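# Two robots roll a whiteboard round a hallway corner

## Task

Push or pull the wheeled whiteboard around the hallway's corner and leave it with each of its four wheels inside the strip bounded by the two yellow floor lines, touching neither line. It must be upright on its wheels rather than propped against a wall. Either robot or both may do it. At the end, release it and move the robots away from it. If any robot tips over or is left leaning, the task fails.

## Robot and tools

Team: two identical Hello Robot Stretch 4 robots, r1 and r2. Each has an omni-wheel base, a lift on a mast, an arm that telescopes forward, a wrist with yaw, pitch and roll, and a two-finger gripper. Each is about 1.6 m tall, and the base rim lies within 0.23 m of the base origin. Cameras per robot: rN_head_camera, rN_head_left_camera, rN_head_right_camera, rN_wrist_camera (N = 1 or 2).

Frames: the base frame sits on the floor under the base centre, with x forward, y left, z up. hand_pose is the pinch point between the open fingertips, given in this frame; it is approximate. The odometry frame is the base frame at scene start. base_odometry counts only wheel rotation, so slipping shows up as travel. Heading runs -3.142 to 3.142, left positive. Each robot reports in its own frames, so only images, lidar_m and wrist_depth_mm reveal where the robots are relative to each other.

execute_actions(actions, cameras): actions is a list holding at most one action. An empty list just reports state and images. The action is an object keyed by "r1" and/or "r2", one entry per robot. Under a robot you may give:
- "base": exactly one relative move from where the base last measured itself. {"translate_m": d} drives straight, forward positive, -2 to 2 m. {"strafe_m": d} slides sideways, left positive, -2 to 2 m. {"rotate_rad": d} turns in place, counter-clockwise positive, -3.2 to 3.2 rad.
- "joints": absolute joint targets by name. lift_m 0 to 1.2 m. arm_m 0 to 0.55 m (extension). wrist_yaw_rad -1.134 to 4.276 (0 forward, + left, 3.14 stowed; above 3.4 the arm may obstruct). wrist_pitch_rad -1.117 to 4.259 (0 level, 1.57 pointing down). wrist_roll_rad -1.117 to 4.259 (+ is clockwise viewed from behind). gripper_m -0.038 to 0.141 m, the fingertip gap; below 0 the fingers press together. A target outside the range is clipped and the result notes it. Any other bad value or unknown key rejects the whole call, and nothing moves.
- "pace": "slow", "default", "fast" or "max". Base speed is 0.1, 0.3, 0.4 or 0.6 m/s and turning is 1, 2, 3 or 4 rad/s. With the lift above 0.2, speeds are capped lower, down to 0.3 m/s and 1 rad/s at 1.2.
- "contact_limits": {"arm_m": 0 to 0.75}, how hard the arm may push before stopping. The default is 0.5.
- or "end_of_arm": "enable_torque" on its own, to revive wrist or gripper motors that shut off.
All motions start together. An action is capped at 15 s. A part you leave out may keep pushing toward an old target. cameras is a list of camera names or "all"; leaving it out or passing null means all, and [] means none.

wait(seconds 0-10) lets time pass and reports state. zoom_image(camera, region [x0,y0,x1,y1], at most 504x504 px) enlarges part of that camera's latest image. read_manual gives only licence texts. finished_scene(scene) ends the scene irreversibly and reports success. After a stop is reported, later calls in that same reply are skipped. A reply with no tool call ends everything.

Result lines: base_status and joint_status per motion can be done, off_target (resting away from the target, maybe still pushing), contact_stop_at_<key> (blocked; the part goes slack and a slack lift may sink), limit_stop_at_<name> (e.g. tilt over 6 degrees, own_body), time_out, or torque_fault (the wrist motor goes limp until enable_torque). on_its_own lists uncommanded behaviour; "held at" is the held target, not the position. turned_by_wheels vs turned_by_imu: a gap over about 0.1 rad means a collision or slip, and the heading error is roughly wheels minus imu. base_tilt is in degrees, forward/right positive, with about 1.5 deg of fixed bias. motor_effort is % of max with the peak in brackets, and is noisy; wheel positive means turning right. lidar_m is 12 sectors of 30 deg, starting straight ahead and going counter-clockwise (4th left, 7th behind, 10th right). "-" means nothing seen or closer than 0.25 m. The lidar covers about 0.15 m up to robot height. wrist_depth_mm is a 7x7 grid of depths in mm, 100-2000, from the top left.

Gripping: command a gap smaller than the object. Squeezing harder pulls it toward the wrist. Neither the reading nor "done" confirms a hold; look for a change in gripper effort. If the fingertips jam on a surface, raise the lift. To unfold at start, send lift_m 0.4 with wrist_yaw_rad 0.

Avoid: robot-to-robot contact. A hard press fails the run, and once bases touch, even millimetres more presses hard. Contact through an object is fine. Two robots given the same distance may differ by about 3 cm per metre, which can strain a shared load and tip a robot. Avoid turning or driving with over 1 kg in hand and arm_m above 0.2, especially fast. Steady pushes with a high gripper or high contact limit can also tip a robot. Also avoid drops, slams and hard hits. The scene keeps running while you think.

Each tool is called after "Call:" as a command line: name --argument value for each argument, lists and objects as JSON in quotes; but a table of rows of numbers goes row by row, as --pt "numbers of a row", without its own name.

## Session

Call:
execute_actions --actions '[]'

Scene clock: 0.00 s.
r1.base_odometry: x=+0.000 y=+0.000 heading=+0.000 (m, m, rad; r1's odometry frame)
r1.turned_by_wheels: +0.000 (rad since the last result)
r1.turned_by_imu: +0.000 (rad since the last result)
r1.base_tilt: forward=+0.1 right=-0.1 (deg)
r1.lidar_m: 0.93 1.40 1.75 0.83 0.63 0.62 0.67 1.02 1.23 1.15 0.87 0.88
r1.base_status: not commanded
r1.joint_positions: lift_m=+0.292 arm_m=-0.002 wrist_yaw_rad=+3.081 wrist_pitch_rad=+0.007 wrist_roll_rad=+0.003 gripper_m=+0.057
r1.joint_status: not commanded
r1.motor_effort: lift_m=+19 arm_m=+0 wrist_yaw_rad=+1 wrist_pitch_rad=-4 wrist_roll_rad=+0 gripper_m=-3 wheel_0=+0 wheel_1=+0 wheel_2=+1 (%)
r1.hand_pose: x=-0.1142 y=+0.1047 z=+0.4681 quat_wxyz=(+0.030, -0.003, +0.002, +1.000) (m; r1's base frame)
r1.wrist_depth_mm: - 143 946 820 707 621 569 / - 142 931 820 707 627 564 / - 131 276 798 699 615 559 / 109 140 878 798 691 615 559 / 1281 1060 917 788 691 609 554 / 1397 1098 213 778 661 603 549 / 1205 1078 891 732 661 597 549
r2.base_odometry: x=+0.000 y=+0.000 heading=+0.000 (m, m, rad; r2's odometry frame)
r2.turned_by_wheels: +0.000 (rad since the last result)
r2.turned_by_imu: +0.000 (rad since the last result)
r2.base_tilt: forward=+0.6 right=+0.4 (deg)
r2.lidar_m: 0.68 0.67 0.79 0.68 0.69 0.81 0.79 1.56 0.91 0.77 0.77 0.79
r2.base_status: not commanded
r2.joint_positions: lift_m=+0.155 arm_m=+0.000 wrist_yaw_rad=+3.109 wrist_pitch_rad=-0.015 wrist_roll_rad=-0.019 gripper_m=+0.057
r2.joint_status: not commanded
r2.motor_effort: lift_m=+18 arm_m=-1 wrist_yaw_rad=+0 wrist_pitch_rad=-7 wrist_roll_rad=-1 gripper_m=-4 wheel_0=+0 wheel_1=+0 wheel_2=+0 (%)
r2.hand_pose: x=-0.1149 y=+0.0967 z=+0.3379 quat_wxyz=(+0.016, +0.007, -0.010, +1.000) (m; r2's base frame)
r2.wrist_depth_mm: - 142 917 976 1025 878 683 / - 130 263 976 1025 878 683 / - 121 167 976 1025 891 683 / 106 141 214 960 1042 878 676 / 216 - 1808 960 1042 878 676 / 1025 1255 197 946 199 878 691 / 750 820 842 144 842 778 668
pictures: r1_head_camera, r1_head_left_camera, r1_head_right_camera, r1_wrist_camera, r2_head_camera, r2_head_left_camera, r2_head_right_camera, r2_wrist_camera
Images, in order (width x height): r1_head_camera 420x560, r1_head_left_camera 420x672, r1_head_right_camera 420x672, r1_wrist_camera 616x392, r2_head_camera 420x560, r2_head_left_camera 420x672, r2_head_right_camera 420x672, r2_wrist_camera 616x392.

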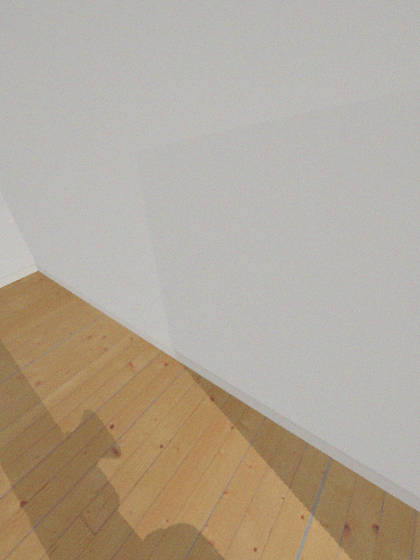

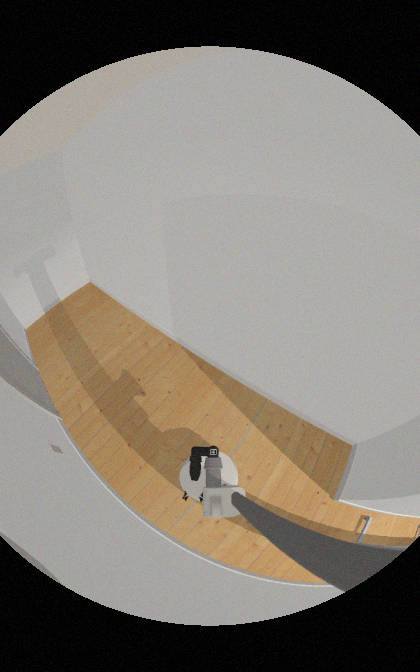

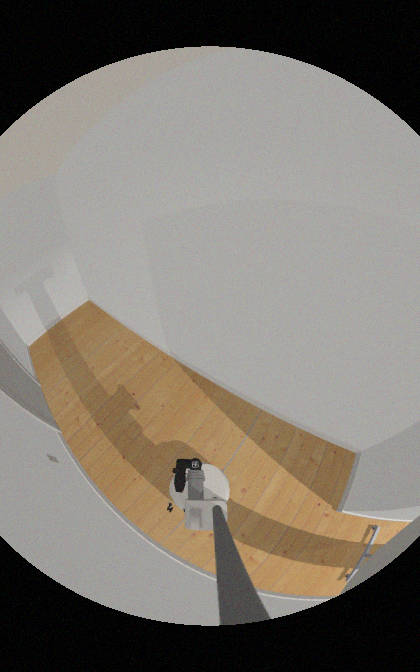

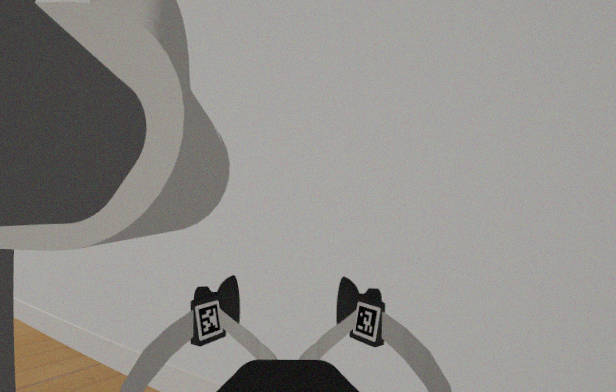

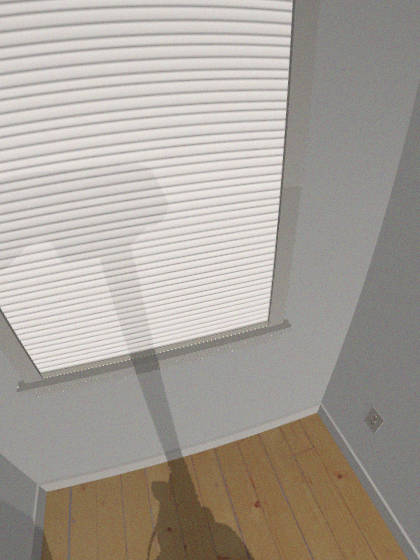

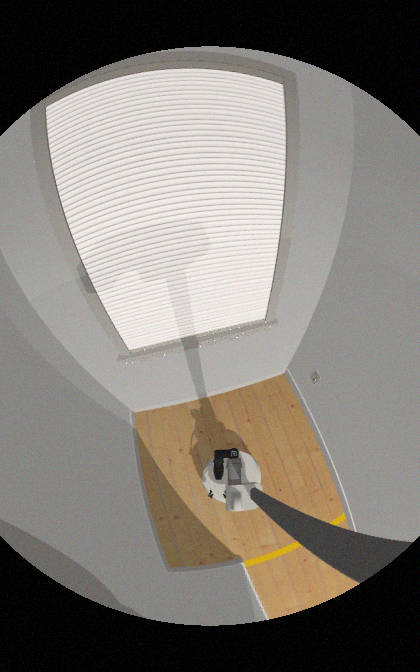

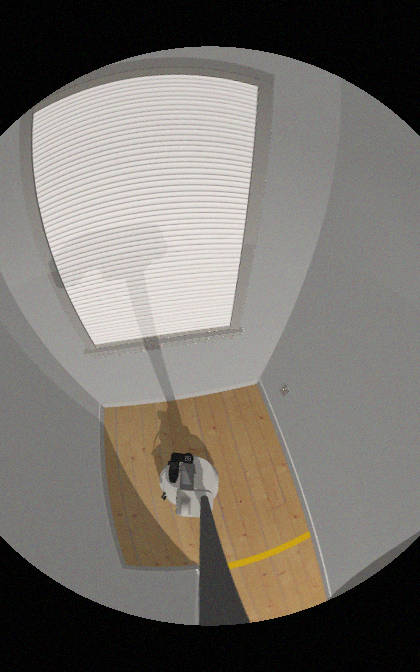

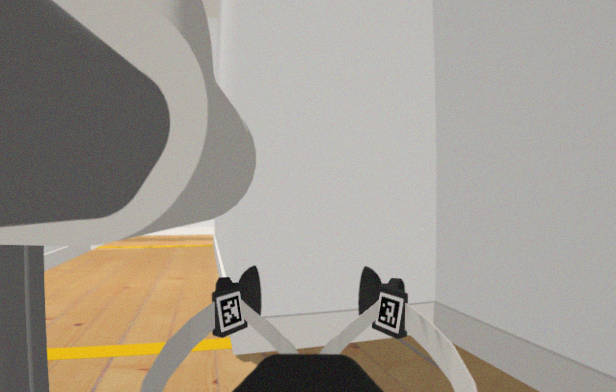

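Call:
execute_actions --actions '[{"r1": {"base": {"rotate_rad": -2.18}, "joints": {"lift_m": 0.33, "wrist_yaw_rad": 0.3, "gripper_m": 0.14}, "pace": "fast"}, "r2": {"base": {"rotate_rad": -2.915}, "joints": {"lift_m": 0.33, "wrist_yaw_rad": 0.3, "gripper_m": 0.14}, "pace": "fast"}}]' --cameras '["r1_head_camera", "r1_wrist_camera", "r2_head_camera"]'

Scene clock: 3.17 s.
r1.base_odometry: x=+0.000 y=+0.000 heading=-2.179 (m, m, rad; r1's odometry frame)
r1.turned_by_wheels: -2.179 (rad since the last result)
r1.turned_by_imu: -2.208 (rad since the last result)
r1.base_tilt: forward=+0.1 right=+0.0 (deg)
r1.lidar_m: 1.23 1.23 0.91 0.86 0.90 1.27 2.54 0.88 0.65 0.61 0.65 0.91
r1.base_status: done
r1.joint_positions: lift_m=+0.330 arm_m=-0.002 wrist_yaw_rad=+0.300 wrist_pitch_rad=+0.007 wrist_roll_rad=+0.003 gripper_m=+0.140
r1.joint_status: all done
r1.motor_effort: lift_m=+22(23) arm_m=+0(0) wrist_yaw_rad=-1(6) wrist_pitch_rad=-5(4) wrist_roll_rad=+1(1) gripper_m=-1(3) wheel_0=+4(13) wheel_1=+1(10) wheel_2=+3(12) (%)
r1.hand_pose: x=+0.4699 y=+0.0019 z=+0.5060 quat_wxyz=(+0.989, +0.001, +0.004, +0.150) (m; r1's base frame)
r1.wrist_depth_mm: 976 1160 1098 1281 - - 1336 / 960 1138 1078 1281 - - 1397 / 976 1160 1078 1308 - - 1397 / 976 1138 1060 1308 - - 1397 / 976 1138 1078 1308 - - 1397 / 960 213 1025 1281 222 1921 1366 / 976 1098 1042 150 1336 1308 1255
r2.base_odometry: x=+0.000 y=+0.000 heading=-2.915 (m, m, rad; r2's odometry frame)
r2.turned_by_wheels: -2.915 (rad since the last result)
r2.turned_by_imu: -2.846 (rad since the last result)
r2.base_tilt: forward=+0.6 right=+0.4 (deg)
r2.lidar_m: 0.79 1.14 0.81 0.78 0.82 0.72 0.68 0.71 0.73 0.68 0.71 0.80
r2.base_status: done
r2.joint_positions: lift_m=+0.330 arm_m=+0.000 wrist_yaw_rad=+0.300 wrist_pitch_rad=-0.015 wrist_roll_rad=-0.019 gripper_m=+0.140
r2.joint_status: all done
r2.motor_effort: lift_m=+19(22) arm_m=+0(0) wrist_yaw_rad=-2(8) wrist_pitch_rad=-8(8) wrist_roll_rad=+0(1) gripper_m=-1(2) wheel_0=-1(6) wheel_1=-1(8) wheel_2=-2(8) (%)
r2.hand_pose: x=+0.4721 y=+0.0018 z=+0.5124 quat_wxyz=(+0.989, -0.009, -0.009, +0.149) (m; r2's base frame)
r2.wrist_depth_mm: 866 1098 1618 - - 496 466 / 878 1118 1618 - - 496 469 / 891 1118 1661 - - 496 466 / 878 1118 1661 - - 496 466 / 878 1138 1618 - - 492 469 / 866 991 1464 1808 1499 477 469 / 878 1060 1255 146 1255 488 466
pictures: r1_head_camera, r1_wrist_camera, r2_head_camera
Images, in order (width x height): r1_head_camera 420x560, r1_wrist_camera 616x392, r2_head_camera 420x560.

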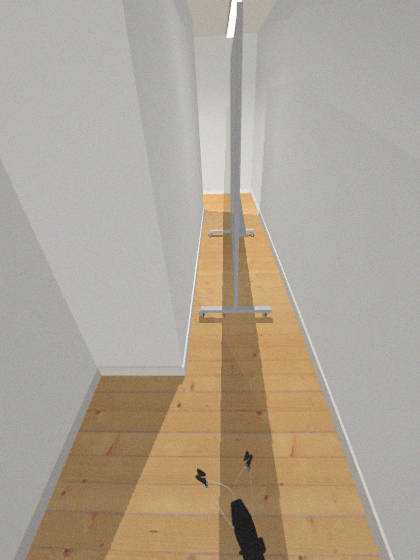

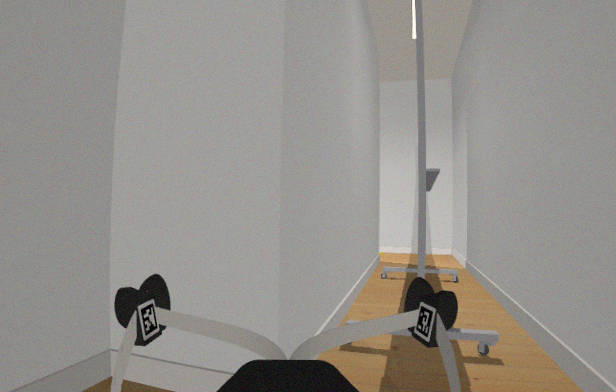

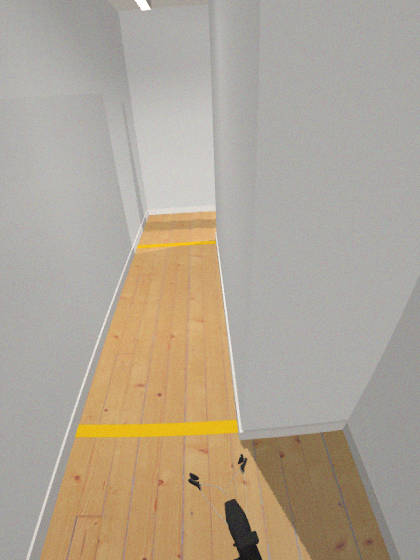

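Call:
execute_actions --actions '[{"r1": {"base": {"strafe_m": -0.13}, "joints": {"arm_m": 0.15}, "pace": "fast"}, "r2": {"base": {"strafe_m": 0.42}, "pace": "max"}}]' --cameras '[]'

Call:
execute_actions --actions '[{"r1": {"base": {"translate_m": 0.9}, "pace": "fast"}, "r2": {"base": {"translate_m": 2.0}, "pace": "max"}}]' --cameras '["r1_head_camera", "r1_wrist_camera", "r2_head_camera"]'

Scene clock: 7.37 s.
r1.base_odometry: x=-0.107 y=+0.074 heading=-2.179 (m, m, rad; r1's odometry frame)
r1.turned_by_wheels: +0.000 (rad since the last result)
r1.turned_by_imu: +0.002 (rad since the last result)
r1.base_tilt: forward=+0.2 right=+0.1 (deg)
r1.lidar_m: 1.54 1.23 1.04 0.98 1.04 1.48 1.81 0.71 0.51 0.48 0.50 0.73
r1.base_status: done
r1.joint_positions: lift_m=+0.330 arm_m=+0.149 wrist_yaw_rad=+0.300 wrist_pitch_rad=+0.007 wrist_roll_rad=+0.003 gripper_m=+0.140
r1.joint_status: all done
r1.motor_effort: lift_m=+21(22) arm_m=+7(6) wrist_yaw_rad=-2(0) wrist_pitch_rad=-4(4) wrist_roll_rad=+1(1) gripper_m=+0(1) wheel_0=+0(15) wheel_1=+2(12) wheel_2=+0(2) (%)
r1.hand_pose: x=+0.6210 y=+0.0017 z=+0.5060 quat_wxyz=(+0.989, +0.001, +0.004, +0.149) (m; r1's base frame)
r1.wrist_depth_mm: 1060 1008 946 1756 - - 1042 / 1060 991 931 1756 - - 1060 / 1060 976 931 1756 - - 1078 / 1025 976 946 1756 - - 1098 / 1025 960 946 1808 - - 1078 / 1025 213 904 1576 221 1661 1060 / 1025 931 891 151 1336 1255 1025
r2.base_odometry: x=+0.094 y=-0.409 heading=-2.915 (m, m, rad; r2's odometry frame)
r2.turned_by_wheels: +0.000 (rad since the last result)
r2.turned_by_imu: +0.001 (rad since the last result)
r2.base_tilt: forward=+0.6 right=+0.5 (deg)
r2.lidar_m: 1.55 0.54 0.39 0.36 0.38 0.53 0.66 0.73 0.98 1.08 1.11 0.94
r2.base_status: done
r2.joint_positions: lift_m=+0.330 arm_m=+0.000 wrist_yaw_rad=+0.300 wrist_pitch_rad=-0.015 wrist_roll_rad=-0.019 gripper_m=+0.140
r2.joint_status: not commanded
r2.motor_effort: lift_m=+19(19) arm_m=+0(1) wrist_yaw_rad=-1(1) wrist_pitch_rad=-6(7) wrist_roll_rad=-2(0) gripper_m=+0(1) wheel_0=+1(12) wheel_1=-1(14) wheel_2=+0(5) (%)
r2.hand_pose: x=+0.4721 y=+0.0018 z=+0.5124 quat_wxyz=(+0.989, -0.009, -0.009, +0.149) (m; r2's base frame)
r2.wrist_depth_mm: 459 591 854 1499 - - 1255 / 462 591 854 1499 - - 1255 / 466 591 854 1499 - - 1229 / 462 603 866 1537 - - 1281 / 466 597 866 1499 - - 1229 / 462 525 768 1464 1499 1464 1205 / 459 564 854 146 1281 1182 1138
pictures: none
No camera images: the call's "cameras" was empty. Leave "cameras" out to get every camera's image.

Scene clock: 12.50 s.
r1.base_odometry: x=-0.621 y=-0.664 heading=-2.179 (m, m, rad; r1's odometry frame)
r1.turned_by_wheels: +0.001 (rad since the last result)
r1.turned_by_imu: +0.004 (rad since the last result)
r1.base_tilt: forward=+0.1 right=+0.0 (deg)
r1.lidar_m: 0.85 0.56 0.50 0.98 1.03 1.43 1.92 0.75 0.52 0.50 0.50 0.75
r1.base_status: done
r1.joint_positions: lift_m=+0.330 arm_m=+0.149 wrist_yaw_rad=+0.300 wrist_pitch_rad=+0.007 wrist_roll_rad=+0.003 gripper_m=+0.140
r1.joint_status: not commanded
r1.motor_effort: lift_m=+22(22) arm_m=+7(8) wrist_yaw_rad=+1(1) wrist_pitch_rad=-4(3) wrist_roll_rad=+1(1) gripper_m=-1(1) wheel_0=+6(10) wheel_1=+2(8) wheel_2=-1(16) (%)
r1.hand_pose: x=+0.6210 y=+0.0017 z=+0.5060 quat_wxyz=(+0.989, +0.001, +0.004, +0.149) (m; r1's base frame)
r1.wrist_depth_mm: 469 603 904 1537 1182 - 1078 / 466 615 904 1537 597 - 1118 / 469 609 917 1537 1281 - 1118 / 473 615 917 1499 - - 1118 / 473 609 917 1537 - - 1118 / 469 213 854 1537 222 1756 1098 / 473 591 809 150 1205 1281 1060
r2.base_odometry: x=-1.855 y=-0.858 heading=-2.916 (m, m, rad; r2's odometry frame)
r2.turned_by_wheels: +0.000 (rad since the last result)
r2.turned_by_imu: +0.000 (rad since the last result)
r2.base_tilt: forward=+0.6 right=+0.4 (deg)
r2.lidar_m: 1.60 0.57 0.40 0.37 0.39 0.54 1.51 0.76 0.53 0.51 0.53 0.73
r2.base_status: done
r2.joint_positions: lift_m=+0.330 arm_m=+0.000 wrist_yaw_rad=+0.300 wrist_pitch_rad=-0.015 wrist_roll_rad=-0.019 gripper_m=+0.140
r2.joint_status: not commanded
r2.motor_effort: lift_m=+19(19) arm_m=+0(0) wrist_yaw_rad=-1(2) wrist_pitch_rad=-7(9) wrist_roll_rad=-1(0) gripper_m=+0(1) wheel_0=-2(10) wheel_1=-2(10) wheel_2=+0(15) (%)
r2.hand_pose: x=+0.4721 y=+0.0018 z=+0.5124 quat_wxyz=(+0.989, -0.009, -0.009, +0.149) (m; r2's base frame)
r2.wrist_depth_mm: 473 609 891 1618 1708 1618 1537 / 477 609 878 1576 1708 1618 1499 / 477 615 891 1576 1756 1618 1537 / 484 621 904 1618 1708 1618 1499 / 477 621 891 1576 1708 1618 1499 / 477 539 798 1537 1499 1464 1499 / 473 580 878 146 1255 1182 1205
pictures: r1_head_camera, r1_wrist_camera, r2_head_camera
Images, in order (width x height): r1_head_camera 420x560, r1_wrist_camera 616x392, r2_head_camera 420x560.

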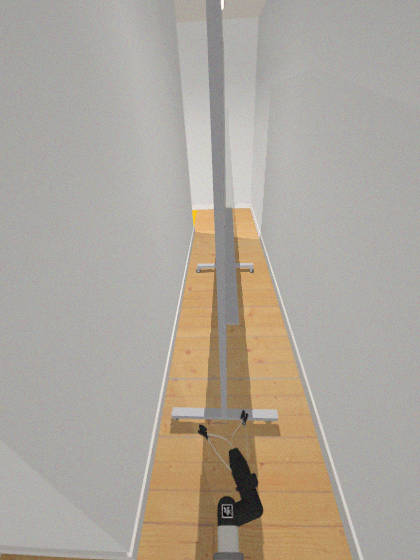

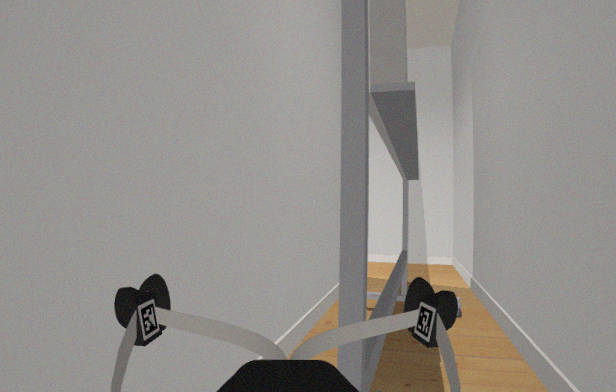

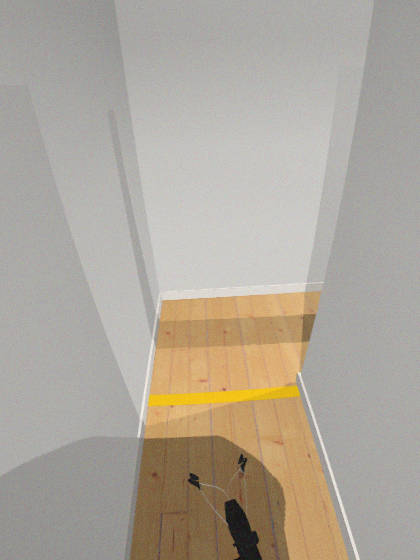

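Call:
execute_actions --actions '[{"r1": {"base": {"translate_m": 0.325}, "pace": "fast"}, "r2": {"base": {"translate_m": 0.65}, "joints": {"wrist_yaw_rad": 0.55}, "pace": "max"}}]' --cameras '["r1_wrist_camera"]'

Scene clock: 15.80 s.
r1.base_odometry: x=-0.806 y=-0.931 heading=-2.178 (m, m, rad; r1's odometry frame)
r1.turned_by_wheels: +0.001 (rad since the last result)
r1.turned_by_imu: +0.002 (rad since the last result)
r1.base_tilt: forward=+0.1 right=+0.1 (deg)
r1.lidar_m: 0.53 0.56 0.38 0.38 1.01 1.44 1.95 0.72 0.51 0.50 0.54 0.76
r1.base_status: done
r1.joint_positions: lift_m=+0.330 arm_m=+0.149 wrist_yaw_rad=+0.303 wrist_pitch_rad=+0.007 wrist_roll_rad=+0.003 gripper_m=+0.140
r1.joint_status: not commanded
r1.motor_effort: lift_m=+22(21) arm_m=+7(7) wrist_yaw_rad=-11(10) wrist_pitch_rad=-6(6) wrist_roll_rad=+1(1) gripper_m=+0(1) wheel_0=+7(13) wheel_1=+4(7) wheel_2=-4(17) (%)
r1.hand_pose: x=+0.6210 y=+0.0028 z=+0.5059 quat_wxyz=(+0.989, +0.001, +0.004, +0.151) (m; r1's base frame)
r1.wrist_depth_mm: 462 591 778 162 357 - 1118 / 459 597 788 162 535 - 1138 / 462 597 788 162 - - 1160 / 466 603 741 162 - - 1160 / 462 603 741 163 - - 1160 / 459 206 174 163 221 1708 1138 / 466 591 723 150 1205 1308 1098
r2.base_odometry: x=-2.488 y=-1.004 heading=-2.916 (m, m, rad; r2's odometry frame)
r2.turned_by_wheels: +0.000 (rad since the last result)
r2.turned_by_imu: +0.000 (rad since the last result)
r2.base_tilt: forward=+0.5 right=+0.4 (deg)
r2.lidar_m: 1.36 0.58 0.39 0.37 0.40 0.56 1.55 0.76 0.53 0.51 0.52 1.41
r2.base_status: done
r2.joint_positions: lift_m=+0.330 arm_m=+0.000 wrist_yaw_rad=+0.550 wrist_pitch_rad=-0.015 wrist_roll_rad=-0.019 gripper_m=+0.140
r2.joint_status: all done
r2.motor_effort: lift_m=+19(19) arm_m=+0(0) wrist_yaw_rad=+0(6) wrist_pitch_rad=-8(5) wrist_roll_rad=-1(0) gripper_m=-1(1) wheel_0=-2(7) wheel_1=-1(4) wheel_2=+0(11) (%)
r2.hand_pose: x=+0.4623 y=+0.0762 z=+0.5124 quat_wxyz=(+0.962, -0.007, -0.010, +0.271) (m; r2's base frame)
r2.wrist_depth_mm: 397 480 621 878 1138 1008 917 / 399 484 627 866 1138 1008 904 / 402 484 621 866 1138 1025 917 / 402 484 627 866 1098 1025 917 / 402 484 621 866 1118 991 904 / 399 439 574 866 1098 946 904 / 397 466 621 146 1118 991 917
pictures: r1_wrist_camera
Images, in order (width x height): r1_wrist_camera 616x392.

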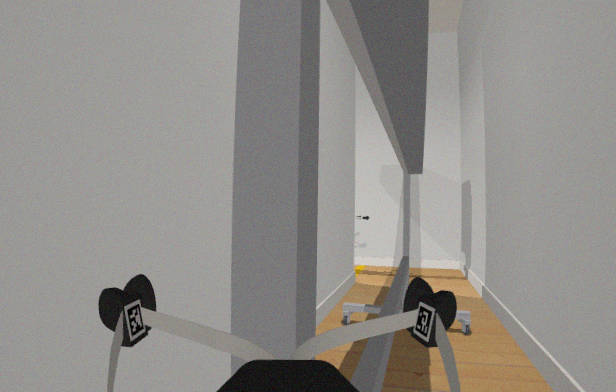

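Call:
execute_actions --actions '[{"r1": {"base": {"translate_m": 1.2}, "joints": {"gripper_m": 0.0}}, "r2": {"base": {"strafe_m": 0.08}}}]' --cameras '["r1_head_camera", "r1_wrist_camera", "r2_head_camera", "r2_head_right_camera"]'

Scene clock: 21.43 s.
r1.base_odometry: x=-1.491 y=-1.916 heading=-2.180 (m, m, rad; r1's odometry frame)
r1.turned_by_wheels: -0.002 (rad since the last result)
r1.turned_by_imu: +0.037 (rad since the last result)
r1.base_tilt: forward=+0.1 right=+0.0 (deg)
r1.lidar_m: 0.52 0.43 0.30 0.28 0.31 0.44 2.05 0.84 0.62 0.60 0.65 0.91
r1.base_status: done
r1.joint_positions: lift_m=+0.330 arm_m=+0.149 wrist_yaw_rad=+0.284 wrist_pitch_rad=+0.007 wrist_roll_rad=+0.003 gripper_m=+0.000
r1.joint_status: all done
r1.on_its_own: wrist_yaw_rad is at rest, and its effort (+47) is outside its rest range (-13 to +13)
r1.motor_effort: lift_m=+21(22) arm_m=+8(8) wrist_yaw_rad=+47(48) wrist_pitch_rad=-4(4) wrist_roll_rad=+1(1) gripper_m=-10(14) wheel_0=-7(20) wheel_1=+1(16) wheel_2=-16(28) (%)
r1.hand_pose: x=+0.6209 y=-0.0030 z=+0.5061 quat_wxyz=(+0.990, +0.001, +0.004, +0.142) (m; r1's base frame)
r1.wrist_depth_mm: 362 455 603 125 382 1808 1366 / 357 466 609 124 - 1863 1430 / 359 469 603 123 - 1863 1430 / 359 469 615 122 - - 1366 / 359 473 615 122 - - 1430 / 359 466 183 122 1921 1708 1366 / 362 413 181 120 452 1366 1281
r2.base_odometry: x=-2.470 y=-1.082 heading=-2.916 (m, m, rad; r2's odometry frame)
r2.turned_by_wheels: +0.000 (rad since the last result)
r2.turned_by_imu: +0.001 (rad since the last result)
r2.base_tilt: forward=+0.5 right=+0.4 (deg)
r2.lidar_m: 1.32 0.47 0.32 0.30 0.32 0.46 1.22 0.86 0.62 0.58 0.60 0.89
r2.base_status: done
r2.joint_positions: lift_m=+0.330 arm_m=+0.000 wrist_yaw_rad=+0.550 wrist_pitch_rad=-0.015 wrist_roll_rad=-0.019 gripper_m=+0.140
r2.joint_status: not commanded
r2.motor_effort: lift_m=+19(19) arm_m=-1(1) wrist_yaw_rad=+0(0) wrist_pitch_rad=-7(7) wrist_roll_rad=+0(0) gripper_m=+0(1) wheel_0=+1(9) wheel_1=-1(8) wheel_2=+0(5) (%)
r2.hand_pose: x=+0.4623 y=+0.0762 z=+0.5124 quat_wxyz=(+0.962, -0.007, -0.010, +0.271) (m; r2's base frame)
r2.wrist_depth_mm: 329 399 517 715 1098 1008 917 / 330 399 521 723 1078 1008 917 / 330 402 517 715 1078 1008 904 / 332 402 521 723 1098 1008 904 / 332 399 521 723 1078 1008 917 / 330 362 477 715 917 946 917 / 329 384 512 146 1098 991 904
pictures: r1_head_camera, r1_wrist_camera, r2_head_camera, r2_head_right_camera
Images, in order (width x height): r1_head_camera 420x560, r1_wrist_camera 616x392, r2_head_camera 420x560, r2_head_right_camera 420x672.

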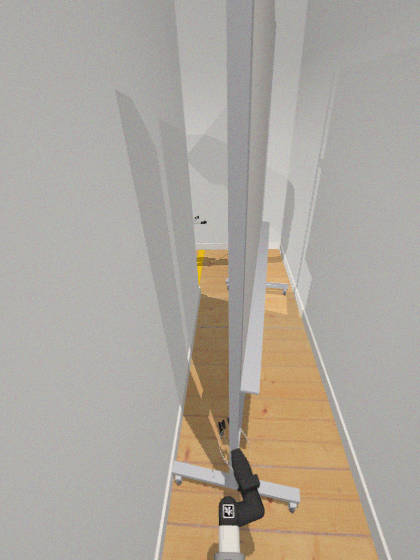

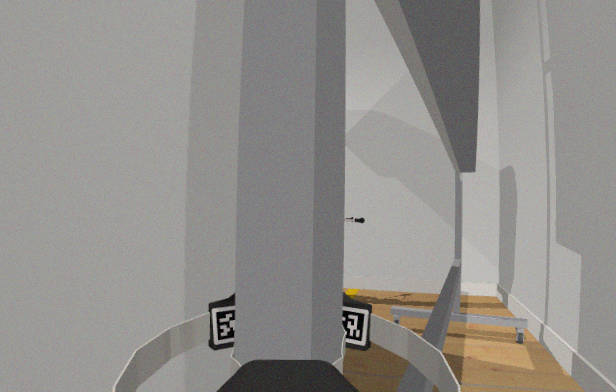

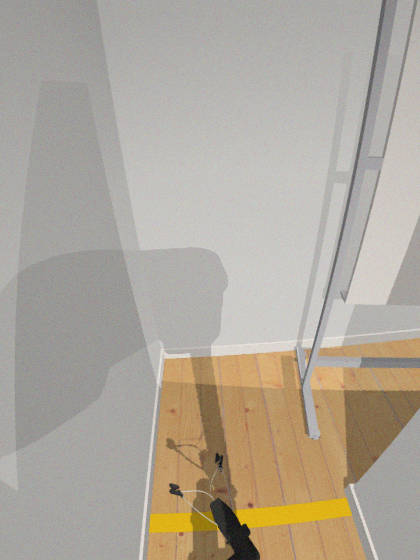

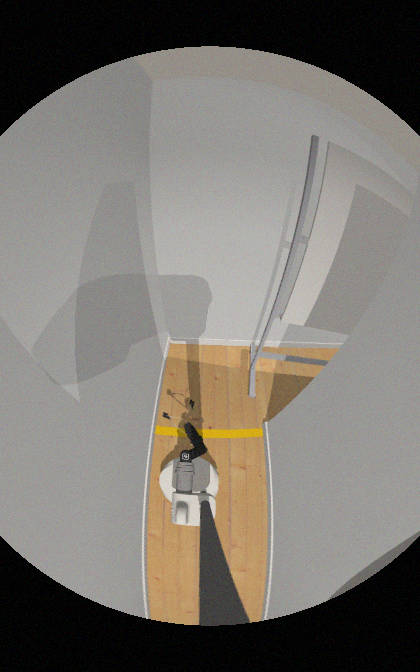

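Call:
execute_actions --actions '[{"r1": {"base": {"strafe_m": -0.22}, "pace": "slow"}}]' --cameras '["r1_head_camera", "r1_wrist_camera", "r2_head_camera"]'

Scene clock: 25.87 s.
r1.base_odometry: x=-1.671 y=-1.790 heading=-2.179 (m, m, rad; r1's odometry frame)
r1.turned_by_wheels: +0.001 (rad since the last result)
r1.turned_by_imu: +0.008 (rad since the last result)
r1.base_tilt: forward=+0.2 right=+0.1 (deg)
r1.lidar_m: 0.52 0.71 0.54 0.51 0.55 0.80 1.29 0.54 0.40 0.36 0.41 0.58
r1.base_status: done
r1.joint_positions: lift_m=+0.330 arm_m=+0.149 wrist_yaw_rad=+0.309 wrist_pitch_rad=+0.008 wrist_roll_rad=+0.002 gripper_m=+0.000
r1.joint_status: not commanded
r1.on_its_own: wrist_yaw_rad is at rest, and its effort (-27) is outside its rest range (-13 to +13)
r1.motor_effort: lift_m=+21(21) arm_m=+7(8) wrist_yaw_rad=-27(46) wrist_pitch_rad=-6(6) wrist_roll_rad=+3(3) gripper_m=-13(15) wheel_0=+16(22) wheel_1=-2(6) wheel_2=+1(17) (%)
r1.hand_pose: x=+0.6211 y=+0.0045 z=+0.5058 quat_wxyz=(+0.988, +0.001, +0.004, +0.154) (m; r1's base frame)
r1.wrist_depth_mm: 554 691 891 130 357 1983 1008 / 549 707 891 129 603 - 1025 / 549 707 854 128 - - 1042 / 554 707 866 127 - - 1060 / 554 715 854 126 - - 1042 / 549 707 171 125 1708 1708 1025 / 554 609 178 123 315 1336 1008
r2.base_odometry: x=-2.470 y=-1.082 heading=-2.916 (m, m, rad; r2's odometry frame)
r2.turned_by_wheels: +0.000 (rad since the last result)
r2.turned_by_imu: +0.001 (rad since the last result)
r2.base_tilt: forward=+0.6 right=+0.4 (deg)
r2.lidar_m: 1.32 0.47 0.33 0.29 0.32 0.45 1.24 0.86 0.61 0.58 0.61 0.88
r2.base_status: not commanded
r2.joint_positions: lift_m=+0.330 arm_m=+0.000 wrist_yaw_rad=+0.550 wrist_pitch_rad=-0.015 wrist_roll_rad=-0.019 gripper_m=+0.140
r2.joint_status: not commanded
r2.motor_effort: lift_m=+19(19) arm_m=+0(0) wrist_yaw_rad=+0(1) wrist_pitch_rad=-6(7) wrist_roll_rad=+0(1) gripper_m=-1(0) wheel_0=+1(1) wheel_1=-1(1) wheel_2=+0(1) (%)
r2.hand_pose: x=+0.4623 y=+0.0762 z=+0.5124 quat_wxyz=(+0.962, -0.007, -0.010, +0.271) (m; r2's base frame)
r2.wrist_depth_mm: 329 397 512 715 1078 1008 917 / 330 399 517 715 1078 1008 904 / 332 402 517 715 1060 1008 917 / 332 402 521 715 1098 1008 917 / 332 399 521 715 1078 1025 904 / 330 362 477 723 931 960 904 / 329 384 512 146 1098 991 917
pictures: r1_head_camera, r1_wrist_camera, r2_head_camera
Images, in order (width x height): r1_head_camera 420x560, r1_wrist_camera 616x392, r2_head_camera 420x560.

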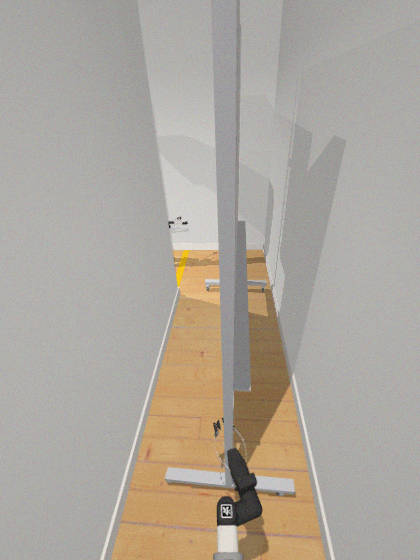

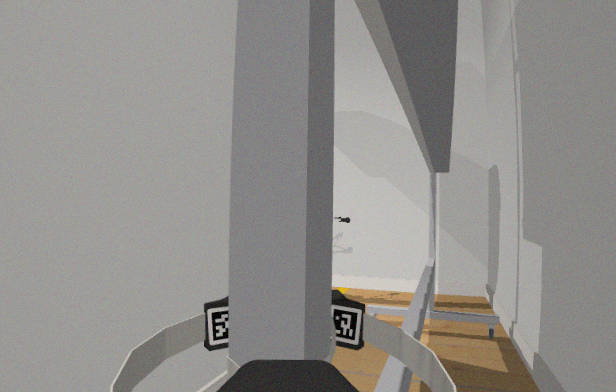

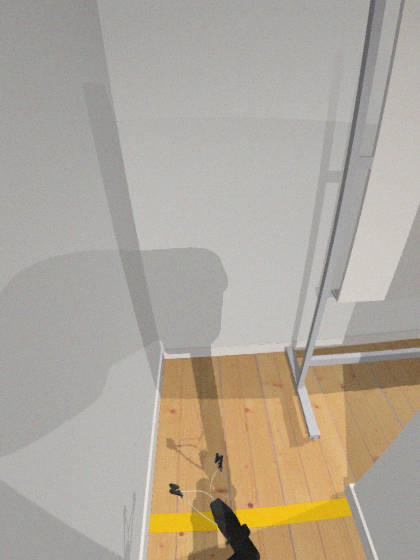

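Call:
execute_actions --actions '[{"r1": {"base": {"rotate_rad": -0.1}, "pace": "slow"}}]' --cameras '["r1_head_camera", "r1_wrist_camera"]'

Scene clock: 27.23 s.
r1.base_odometry: x=-1.671 y=-1.790 heading=-2.278 (m, m, rad; r1's odometry frame)
r1.turned_by_wheels: -0.100 (rad since the last result)
r1.turned_by_imu: -0.099 (rad since the last result)
r1.base_tilt: forward=+0.1 right=+0.0 (deg)
r1.lidar_m: 0.53 0.80 0.54 0.51 0.52 0.72 1.83 0.56 0.40 0.38 0.40 0.53
r1.base_status: done
r1.joint_positions: lift_m=+0.330 arm_m=+0.149 wrist_yaw_rad=+0.293 wrist_pitch_rad=+0.008 wrist_roll_rad=+0.003 gripper_m=+0.000
r1.joint_status: not commanded
r1.on_its_own: wrist_yaw_rad is at rest, and its effort (+21) is outside its rest range (-13 to +13)
r1.motor_effort: lift_m=+21(21) arm_m=+7(7) wrist_yaw_rad=+21(59) wrist_pitch_rad=-7(7) wrist_roll_rad=+2(3) gripper_m=-10(15) wheel_0=-1(24) wheel_1=+2(11) wheel_2=+1(19) (%)
r1.hand_pose: x=+0.6211 y=-0.0005 z=+0.5058 quat_wxyz=(+0.989, +0.001, +0.004, +0.146) (m; r1's base frame)
r1.wrist_depth_mm: 661 854 1255 136 359 1098 621 / 654 878 1281 135 544 1138 627 / 654 878 1281 134 - 1138 640 / 661 891 1308 133 - 1138 640 / 661 878 1281 132 - 1118 634 / 654 878 190 132 1863 1098 621 / 668 768 1138 130 180 1025 634
r2.base_odometry: x=-2.470 y=-1.082 heading=-2.916 (m, m, rad; r2's odometry frame)
r2.turned_by_wheels: +0.000 (rad since the last result)
r2.turned_by_imu: +0.000 (rad since the last result)
r2.base_tilt: forward=+0.5 right=+0.5 (deg)
r2.lidar_m: 1.32 0.46 0.33 0.31 0.31 0.46 1.22 0.87 0.62 0.58 0.61 0.88
r2.base_status: not commanded
r2.joint_positions: lift_m=+0.330 arm_m=+0.000 wrist_yaw_rad=+0.550 wrist_pitch_rad=-0.015 wrist_roll_rad=-0.019 gripper_m=+0.140
r2.joint_status: not commanded
r2.motor_effort: lift_m=+19(19) arm_m=+0(0) wrist_yaw_rad=+0(0) wrist_pitch_rad=-8(8) wrist_roll_rad=-1(0) gripper_m=+0(0) wheel_0=+1(1) wheel_1=-2(1) wheel_2=+0(0) (%)
r2.hand_pose: x=+0.4623 y=+0.0762 z=+0.5124 quat_wxyz=(+0.962, -0.007, -0.010, +0.271) (m; r2's base frame)
r2.wrist_depth_mm: 329 397 517 723 1078 1008 917 / 330 399 512 715 1078 1008 917 / 330 402 517 723 1078 1008 917 / 332 402 517 715 1098 1008 917 / 330 402 517 723 1078 991 917 / 330 362 480 715 917 946 904 / 329 384 512 146 1078 976 904
pictures: r1_head_camera, r1_wrist_camera
Images, in order (width x height): r1_head_camera 420x560, r1_wrist_camera 616x392.

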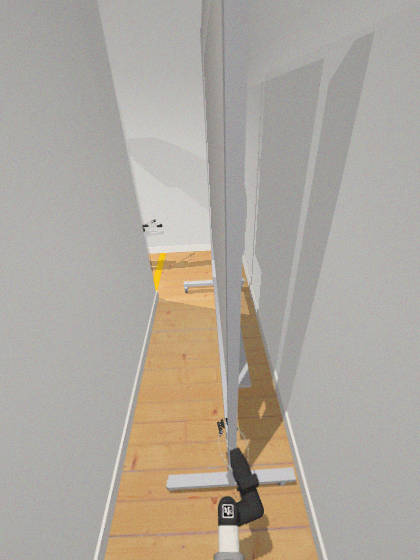

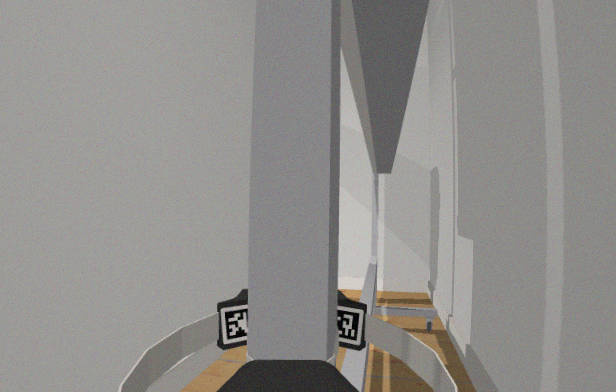

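Call:
zoom_image --camera "r1_head_camera" --region '[140, 240, 340, 540]'

Region (140, 240, 340, 540) of r1_head_camera's 420x560 image, scaled by 1.680, with more detail than that image has.

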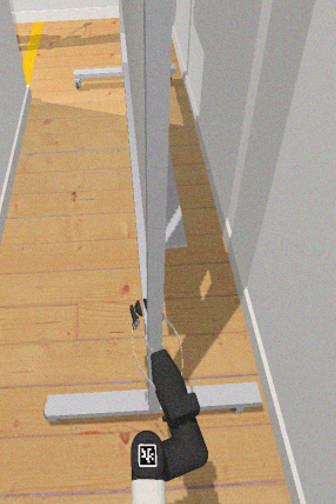

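Call:
execute_actions --actions '[{"r1": {"base": {"translate_m": 0.5}, "joints": {"wrist_yaw_rad": 0.4}}, "r2": {"joints": {"arm_m": 0.2}}}]' --cameras '["r1_head_camera", "r2_wrist_camera", "r2_head_camera"]'

Scene clock: 30.83 s.
r1.base_odometry: x=-1.996 y=-2.170 heading=-2.278 (m, m, rad; r1's odometry frame)
r1.turned_by_wheels: +0.001 (rad since the last result)
r1.turned_by_imu: +0.019 (rad since the last result)
r1.base_tilt: forward=+0.2 right=+0.0 (deg)
r1.lidar_m: 0.52 0.77 0.56 0.51 0.53 0.76 1.70 0.56 0.38 0.36 0.38 0.53
r1.base_status: done
r1.joint_positions: lift_m=+0.330 arm_m=+0.149 wrist_yaw_rad=+0.402 wrist_pitch_rad=+0.007 wrist_roll_rad=+0.003 gripper_m=+0.000
r1.joint_status: all done
r1.motor_effort: lift_m=+21(21) arm_m=+7(7) wrist_yaw_rad=-4(67) wrist_pitch_rad=-5(6) wrist_roll_rad=+1(2) gripper_m=-12(13) wheel_0=+8(16) wheel_1=+5(15) wheel_2=-6(29) (%)
r1.hand_pose: x=+0.6193 y=+0.0323 z=+0.5059 quat_wxyz=(+0.980, +0.001, +0.004, +0.199) (m; r1's base frame)
r1.wrist_depth_mm: 591 741 946 129 357 1464 917 / 580 750 960 128 603 1863 946 / 585 741 904 127 - 1983 960 / 585 759 917 126 - 1983 946 / 585 759 917 125 - 1983 960 / 580 741 171 124 1756 1708 931 / 585 647 178 122 315 1308 904
r2.base_odometry: x=-2.470 y=-1.082 heading=-2.916 (m, m, rad; r2's odometry frame)
r2.turned_by_wheels: +0.000 (rad since the last result)
r2.turned_by_imu: +0.001 (rad since the last result)
r2.base_tilt: forward=+0.6 right=+0.4 (deg)
r2.lidar_m: 0.78 0.47 0.31 0.29 0.32 0.45 1.22 0.85 0.61 0.58 0.60 1.09
r2.base_status: not commanded
r2.joint_positions: lift_m=+0.330 arm_m=+0.199 wrist_yaw_rad=+0.550 wrist_pitch_rad=-0.015 wrist_roll_rad=-0.019 gripper_m=+0.140
r2.joint_status: all done
r2.motor_effort: lift_m=+19(19) arm_m=+7(7) wrist_yaw_rad=-1(1) wrist_pitch_rad=-8(6) wrist_roll_rad=+0(1) gripper_m=+0(2) wheel_0=+1(1) wheel_1=-2(1) wheel_2=+0(0) (%)
r2.hand_pose: x=+0.6613 y=+0.0762 z=+0.5124 quat_wxyz=(+0.962, -0.007, -0.010, +0.271) (m; r2's base frame)
r2.wrist_depth_mm: 330 402 517 723 946 809 484 / 332 402 517 723 931 831 741 / 334 402 521 715 931 831 750 / 334 402 521 723 917 831 750 / 332 404 521 715 931 831 750 / 330 364 480 723 904 521 750 / 330 387 517 146 931 525 484
pictures: r1_head_camera, r2_head_camera, r2_wrist_camera
Images, in order (width x height): r1_head_camera 420x560, r2_head_camera 420x560, r2_wrist_camera 616x392.

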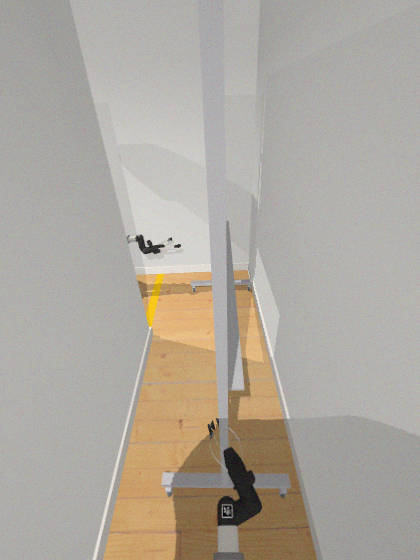

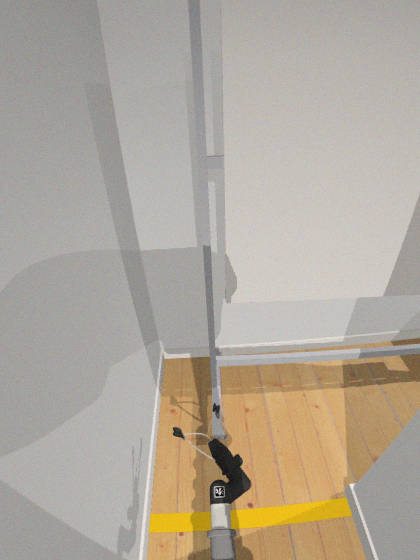

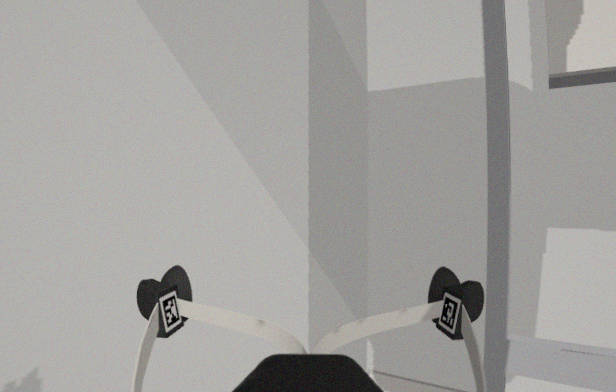

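Call:
execute_actions --actions '[{"r1": {"base": {"translate_m": 0.06}}, "r2": {"base": {"translate_m": 0.36}}}]' --cameras '["r2_wrist_camera", "r2_head_camera"]'

Scene clock: 34.67 s.
r1.base_odometry: x=-2.034 y=-2.216 heading=-2.277 (m, m, rad; r1's odometry frame)
r1.turned_by_wheels: +0.001 (rad since the last result)
r1.turned_by_imu: +0.002 (rad since the last result)
r1.base_tilt: forward=+0.1 right=+0.0 (deg)
r1.lidar_m: 0.52 0.78 0.55 0.51 0.54 0.76 1.70 0.55 0.39 0.37 0.39 0.53
r1.base_status: done
r1.joint_positions: lift_m=+0.330 arm_m=+0.149 wrist_yaw_rad=+0.401 wrist_pitch_rad=+0.008 wrist_roll_rad=+0.003 gripper_m=+0.000
r1.joint_status: not commanded
r1.motor_effort: lift_m=+21(21) arm_m=+7(7) wrist_yaw_rad=-5(7) wrist_pitch_rad=-7(7) wrist_roll_rad=+2(2) gripper_m=-13(13) wheel_0=+9(12) wheel_1=+3(11) wheel_2=-5(25) (%)
r1.hand_pose: x=+0.6193 y=+0.0322 z=+0.5059 quat_wxyz=(+0.980, +0.001, +0.004, +0.199) (m; r1's base frame)
r1.wrist_depth_mm: 585 741 946 129 359 1464 917 / 585 741 946 129 - 1537 931 / 585 759 960 128 - 1863 946 / 585 750 904 126 - 1863 960 / 585 759 904 126 - 1921 946 / 580 750 170 125 1756 1661 931 / 585 654 179 122 180 1281 904
r2.base_odometry: x=-2.821 y=-1.163 heading=-2.916 (m, m, rad; r2's odometry frame)
r2.turned_by_wheels: +0.000 (rad since the last result)
r2.turned_by_imu: +0.000 (rad since the last result)
r2.base_tilt: forward=+0.5 right=+0.4 (deg)
r2.lidar_m: 0.42 0.46 0.32 0.30 0.32 0.44 1.26 0.85 0.61 0.57 0.97 0.71
r2.base_status: done
r2.joint_positions: lift_m=+0.330 arm_m=+0.199 wrist_yaw_rad=+0.550 wrist_pitch_rad=-0.015 wrist_roll_rad=-0.019 gripper_m=+0.140
r2.joint_status: not commanded
r2.motor_effort: lift_m=+19(19) arm_m=+7(7) wrist_yaw_rad=+0(1) wrist_pitch_rad=-8(7) wrist_roll_rad=-1(1) gripper_m=+0(2) wheel_0=+1(6) wheel_1=-1(4) wheel_2=+0(4) (%)
r2.hand_pose: x=+0.6614 y=+0.0762 z=+0.5124 quat_wxyz=(+0.962, -0.007, -0.010, +0.271) (m; r2's base frame)
r2.wrist_depth_mm: 334 404 525 661 272 508 462 / 336 407 525 647 270 512 466 / 338 407 525 654 268 512 466 / 336 407 525 654 267 517 466 / 338 407 525 647 268 508 466 / 336 368 488 654 256 484 466 / 332 392 525 146 271 496 466
pictures: r2_head_camera, r2_wrist_camera
Images, in order (width x height): r2_head_camera 420x560, r2_wrist_camera 616x392.

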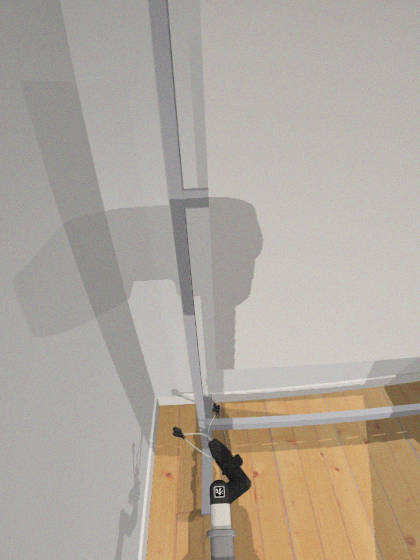

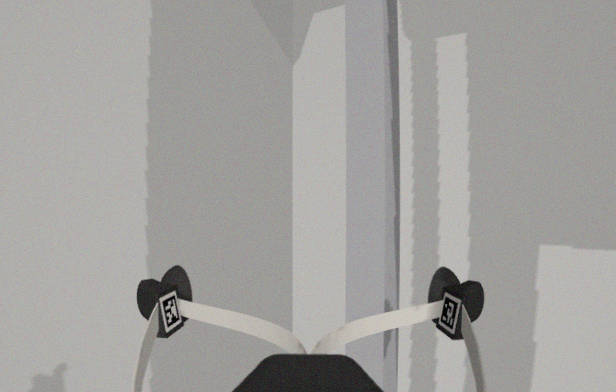

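Call:
execute_actions --actions '[{"r2": {"base": {"translate_m": 0.11}, "joints": {"gripper_m": -0.015}, "pace": "fast"}}]' --cameras '["r2_wrist_camera", "r2_head_camera", "r1_wrist_camera"]'

Scene clock: 37.30 s.
r1.base_odometry: x=-2.034 y=-2.216 heading=-2.277 (m, m, rad; r1's odometry frame)
r1.turned_by_wheels: +0.000 (rad since the last result)
r1.turned_by_imu: +0.001 (rad since the last result)
r1.base_tilt: forward=+0.1 right=+0.1 (deg)
r1.lidar_m: 0.51 0.78 0.56 0.51 0.53 0.75 1.67 0.56 0.39 0.36 0.37 0.55
r1.base_status: not commanded
r1.joint_positions: lift_m=+0.330 arm_m=+0.149 wrist_yaw_rad=+0.401 wrist_pitch_rad=+0.008 wrist_roll_rad=+0.003 gripper_m=+0.000
r1.joint_status: not commanded
r1.motor_effort: lift_m=+21(21) arm_m=+7(7) wrist_yaw_rad=-6(5) wrist_pitch_rad=-7(6) wrist_roll_rad=+2(2) gripper_m=-13(12) wheel_0=+9(9) wheel_1=+3(3) wheel_2=-5(5) (%)
r1.hand_pose: x=+0.6193 y=+0.0322 z=+0.5059 quat_wxyz=(+0.980, +0.001, +0.004, +0.199) (m; r1's base frame)
r1.wrist_depth_mm: 585 741 946 129 359 1499 917 / 580 741 960 128 - 1537 931 / 585 750 960 127 - 1863 946 / 585 750 917 126 1983 1921 946 / 585 750 917 126 - 1863 960 / 580 750 170 125 1708 1708 946 / 585 647 179 122 317 1281 917
r2.base_odometry: x=-2.928 y=-1.188 heading=-2.914 (m, m, rad; r2's odometry frame)
r2.turned_by_wheels: +0.002 (rad since the last result)
r2.turned_by_imu: +0.002 (rad since the last result)
r2.base_tilt: forward=+0.6 right=+0.4 (deg)
r2.lidar_m: 0.31 0.46 0.31 0.30 0.33 0.45 1.26 0.87 0.61 0.58 0.81 0.60
r2.base_status: done
r2.joint_positions: lift_m=+0.330 arm_m=+0.199 wrist_yaw_rad=+0.562 wrist_pitch_rad=-0.014 wrist_roll_rad=-0.020 gripper_m=-0.014
r2.joint_status: all done
r2.on_its_own: wrist_yaw_rad is at rest, and its effort (-35) is outside its rest range (-13 to +13)
r2.motor_effort: lift_m=+19(19) arm_m=+5(6) wrist_yaw_rad=-35(34) wrist_pitch_rad=-8(8) wrist_roll_rad=-1(0) gripper_m=-19(17) wheel_0=+9(9) wheel_1=+2(3) wheel_2=+8(13) (%)
r2.hand_pose: x=+0.6607 y=+0.0797 z=+0.5122 quat_wxyz=(+0.961, -0.007, -0.010, +0.277) (m; r2's base frame)
r2.wrist_depth_mm: 325 394 508 162 469 413 377 / 329 397 508 162 469 413 375 / 330 394 508 162 473 415 375 / 329 397 508 162 473 415 375 / 330 397 508 162 473 415 375 / 329 392 188 162 190 413 375 / 327 366 504 154 462 397 375
pictures: r1_wrist_camera, r2_head_camera, r2_wrist_camera
Images, in order (width x height): r1_wrist_camera 616x392, r2_head_camera 420x560, r2_wrist_camera 616x392.

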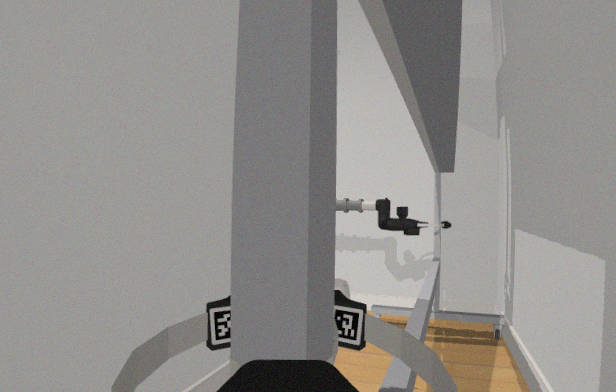

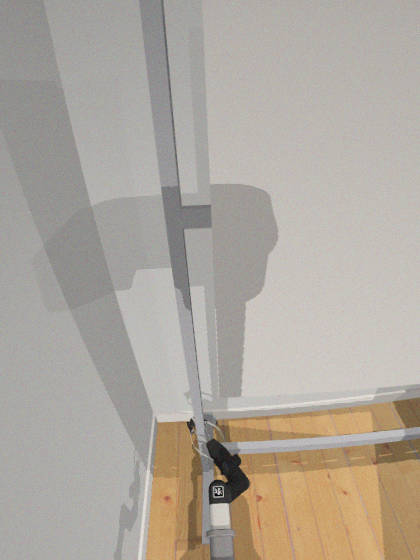

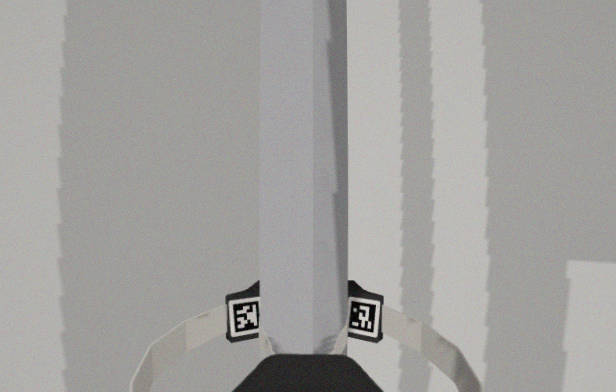

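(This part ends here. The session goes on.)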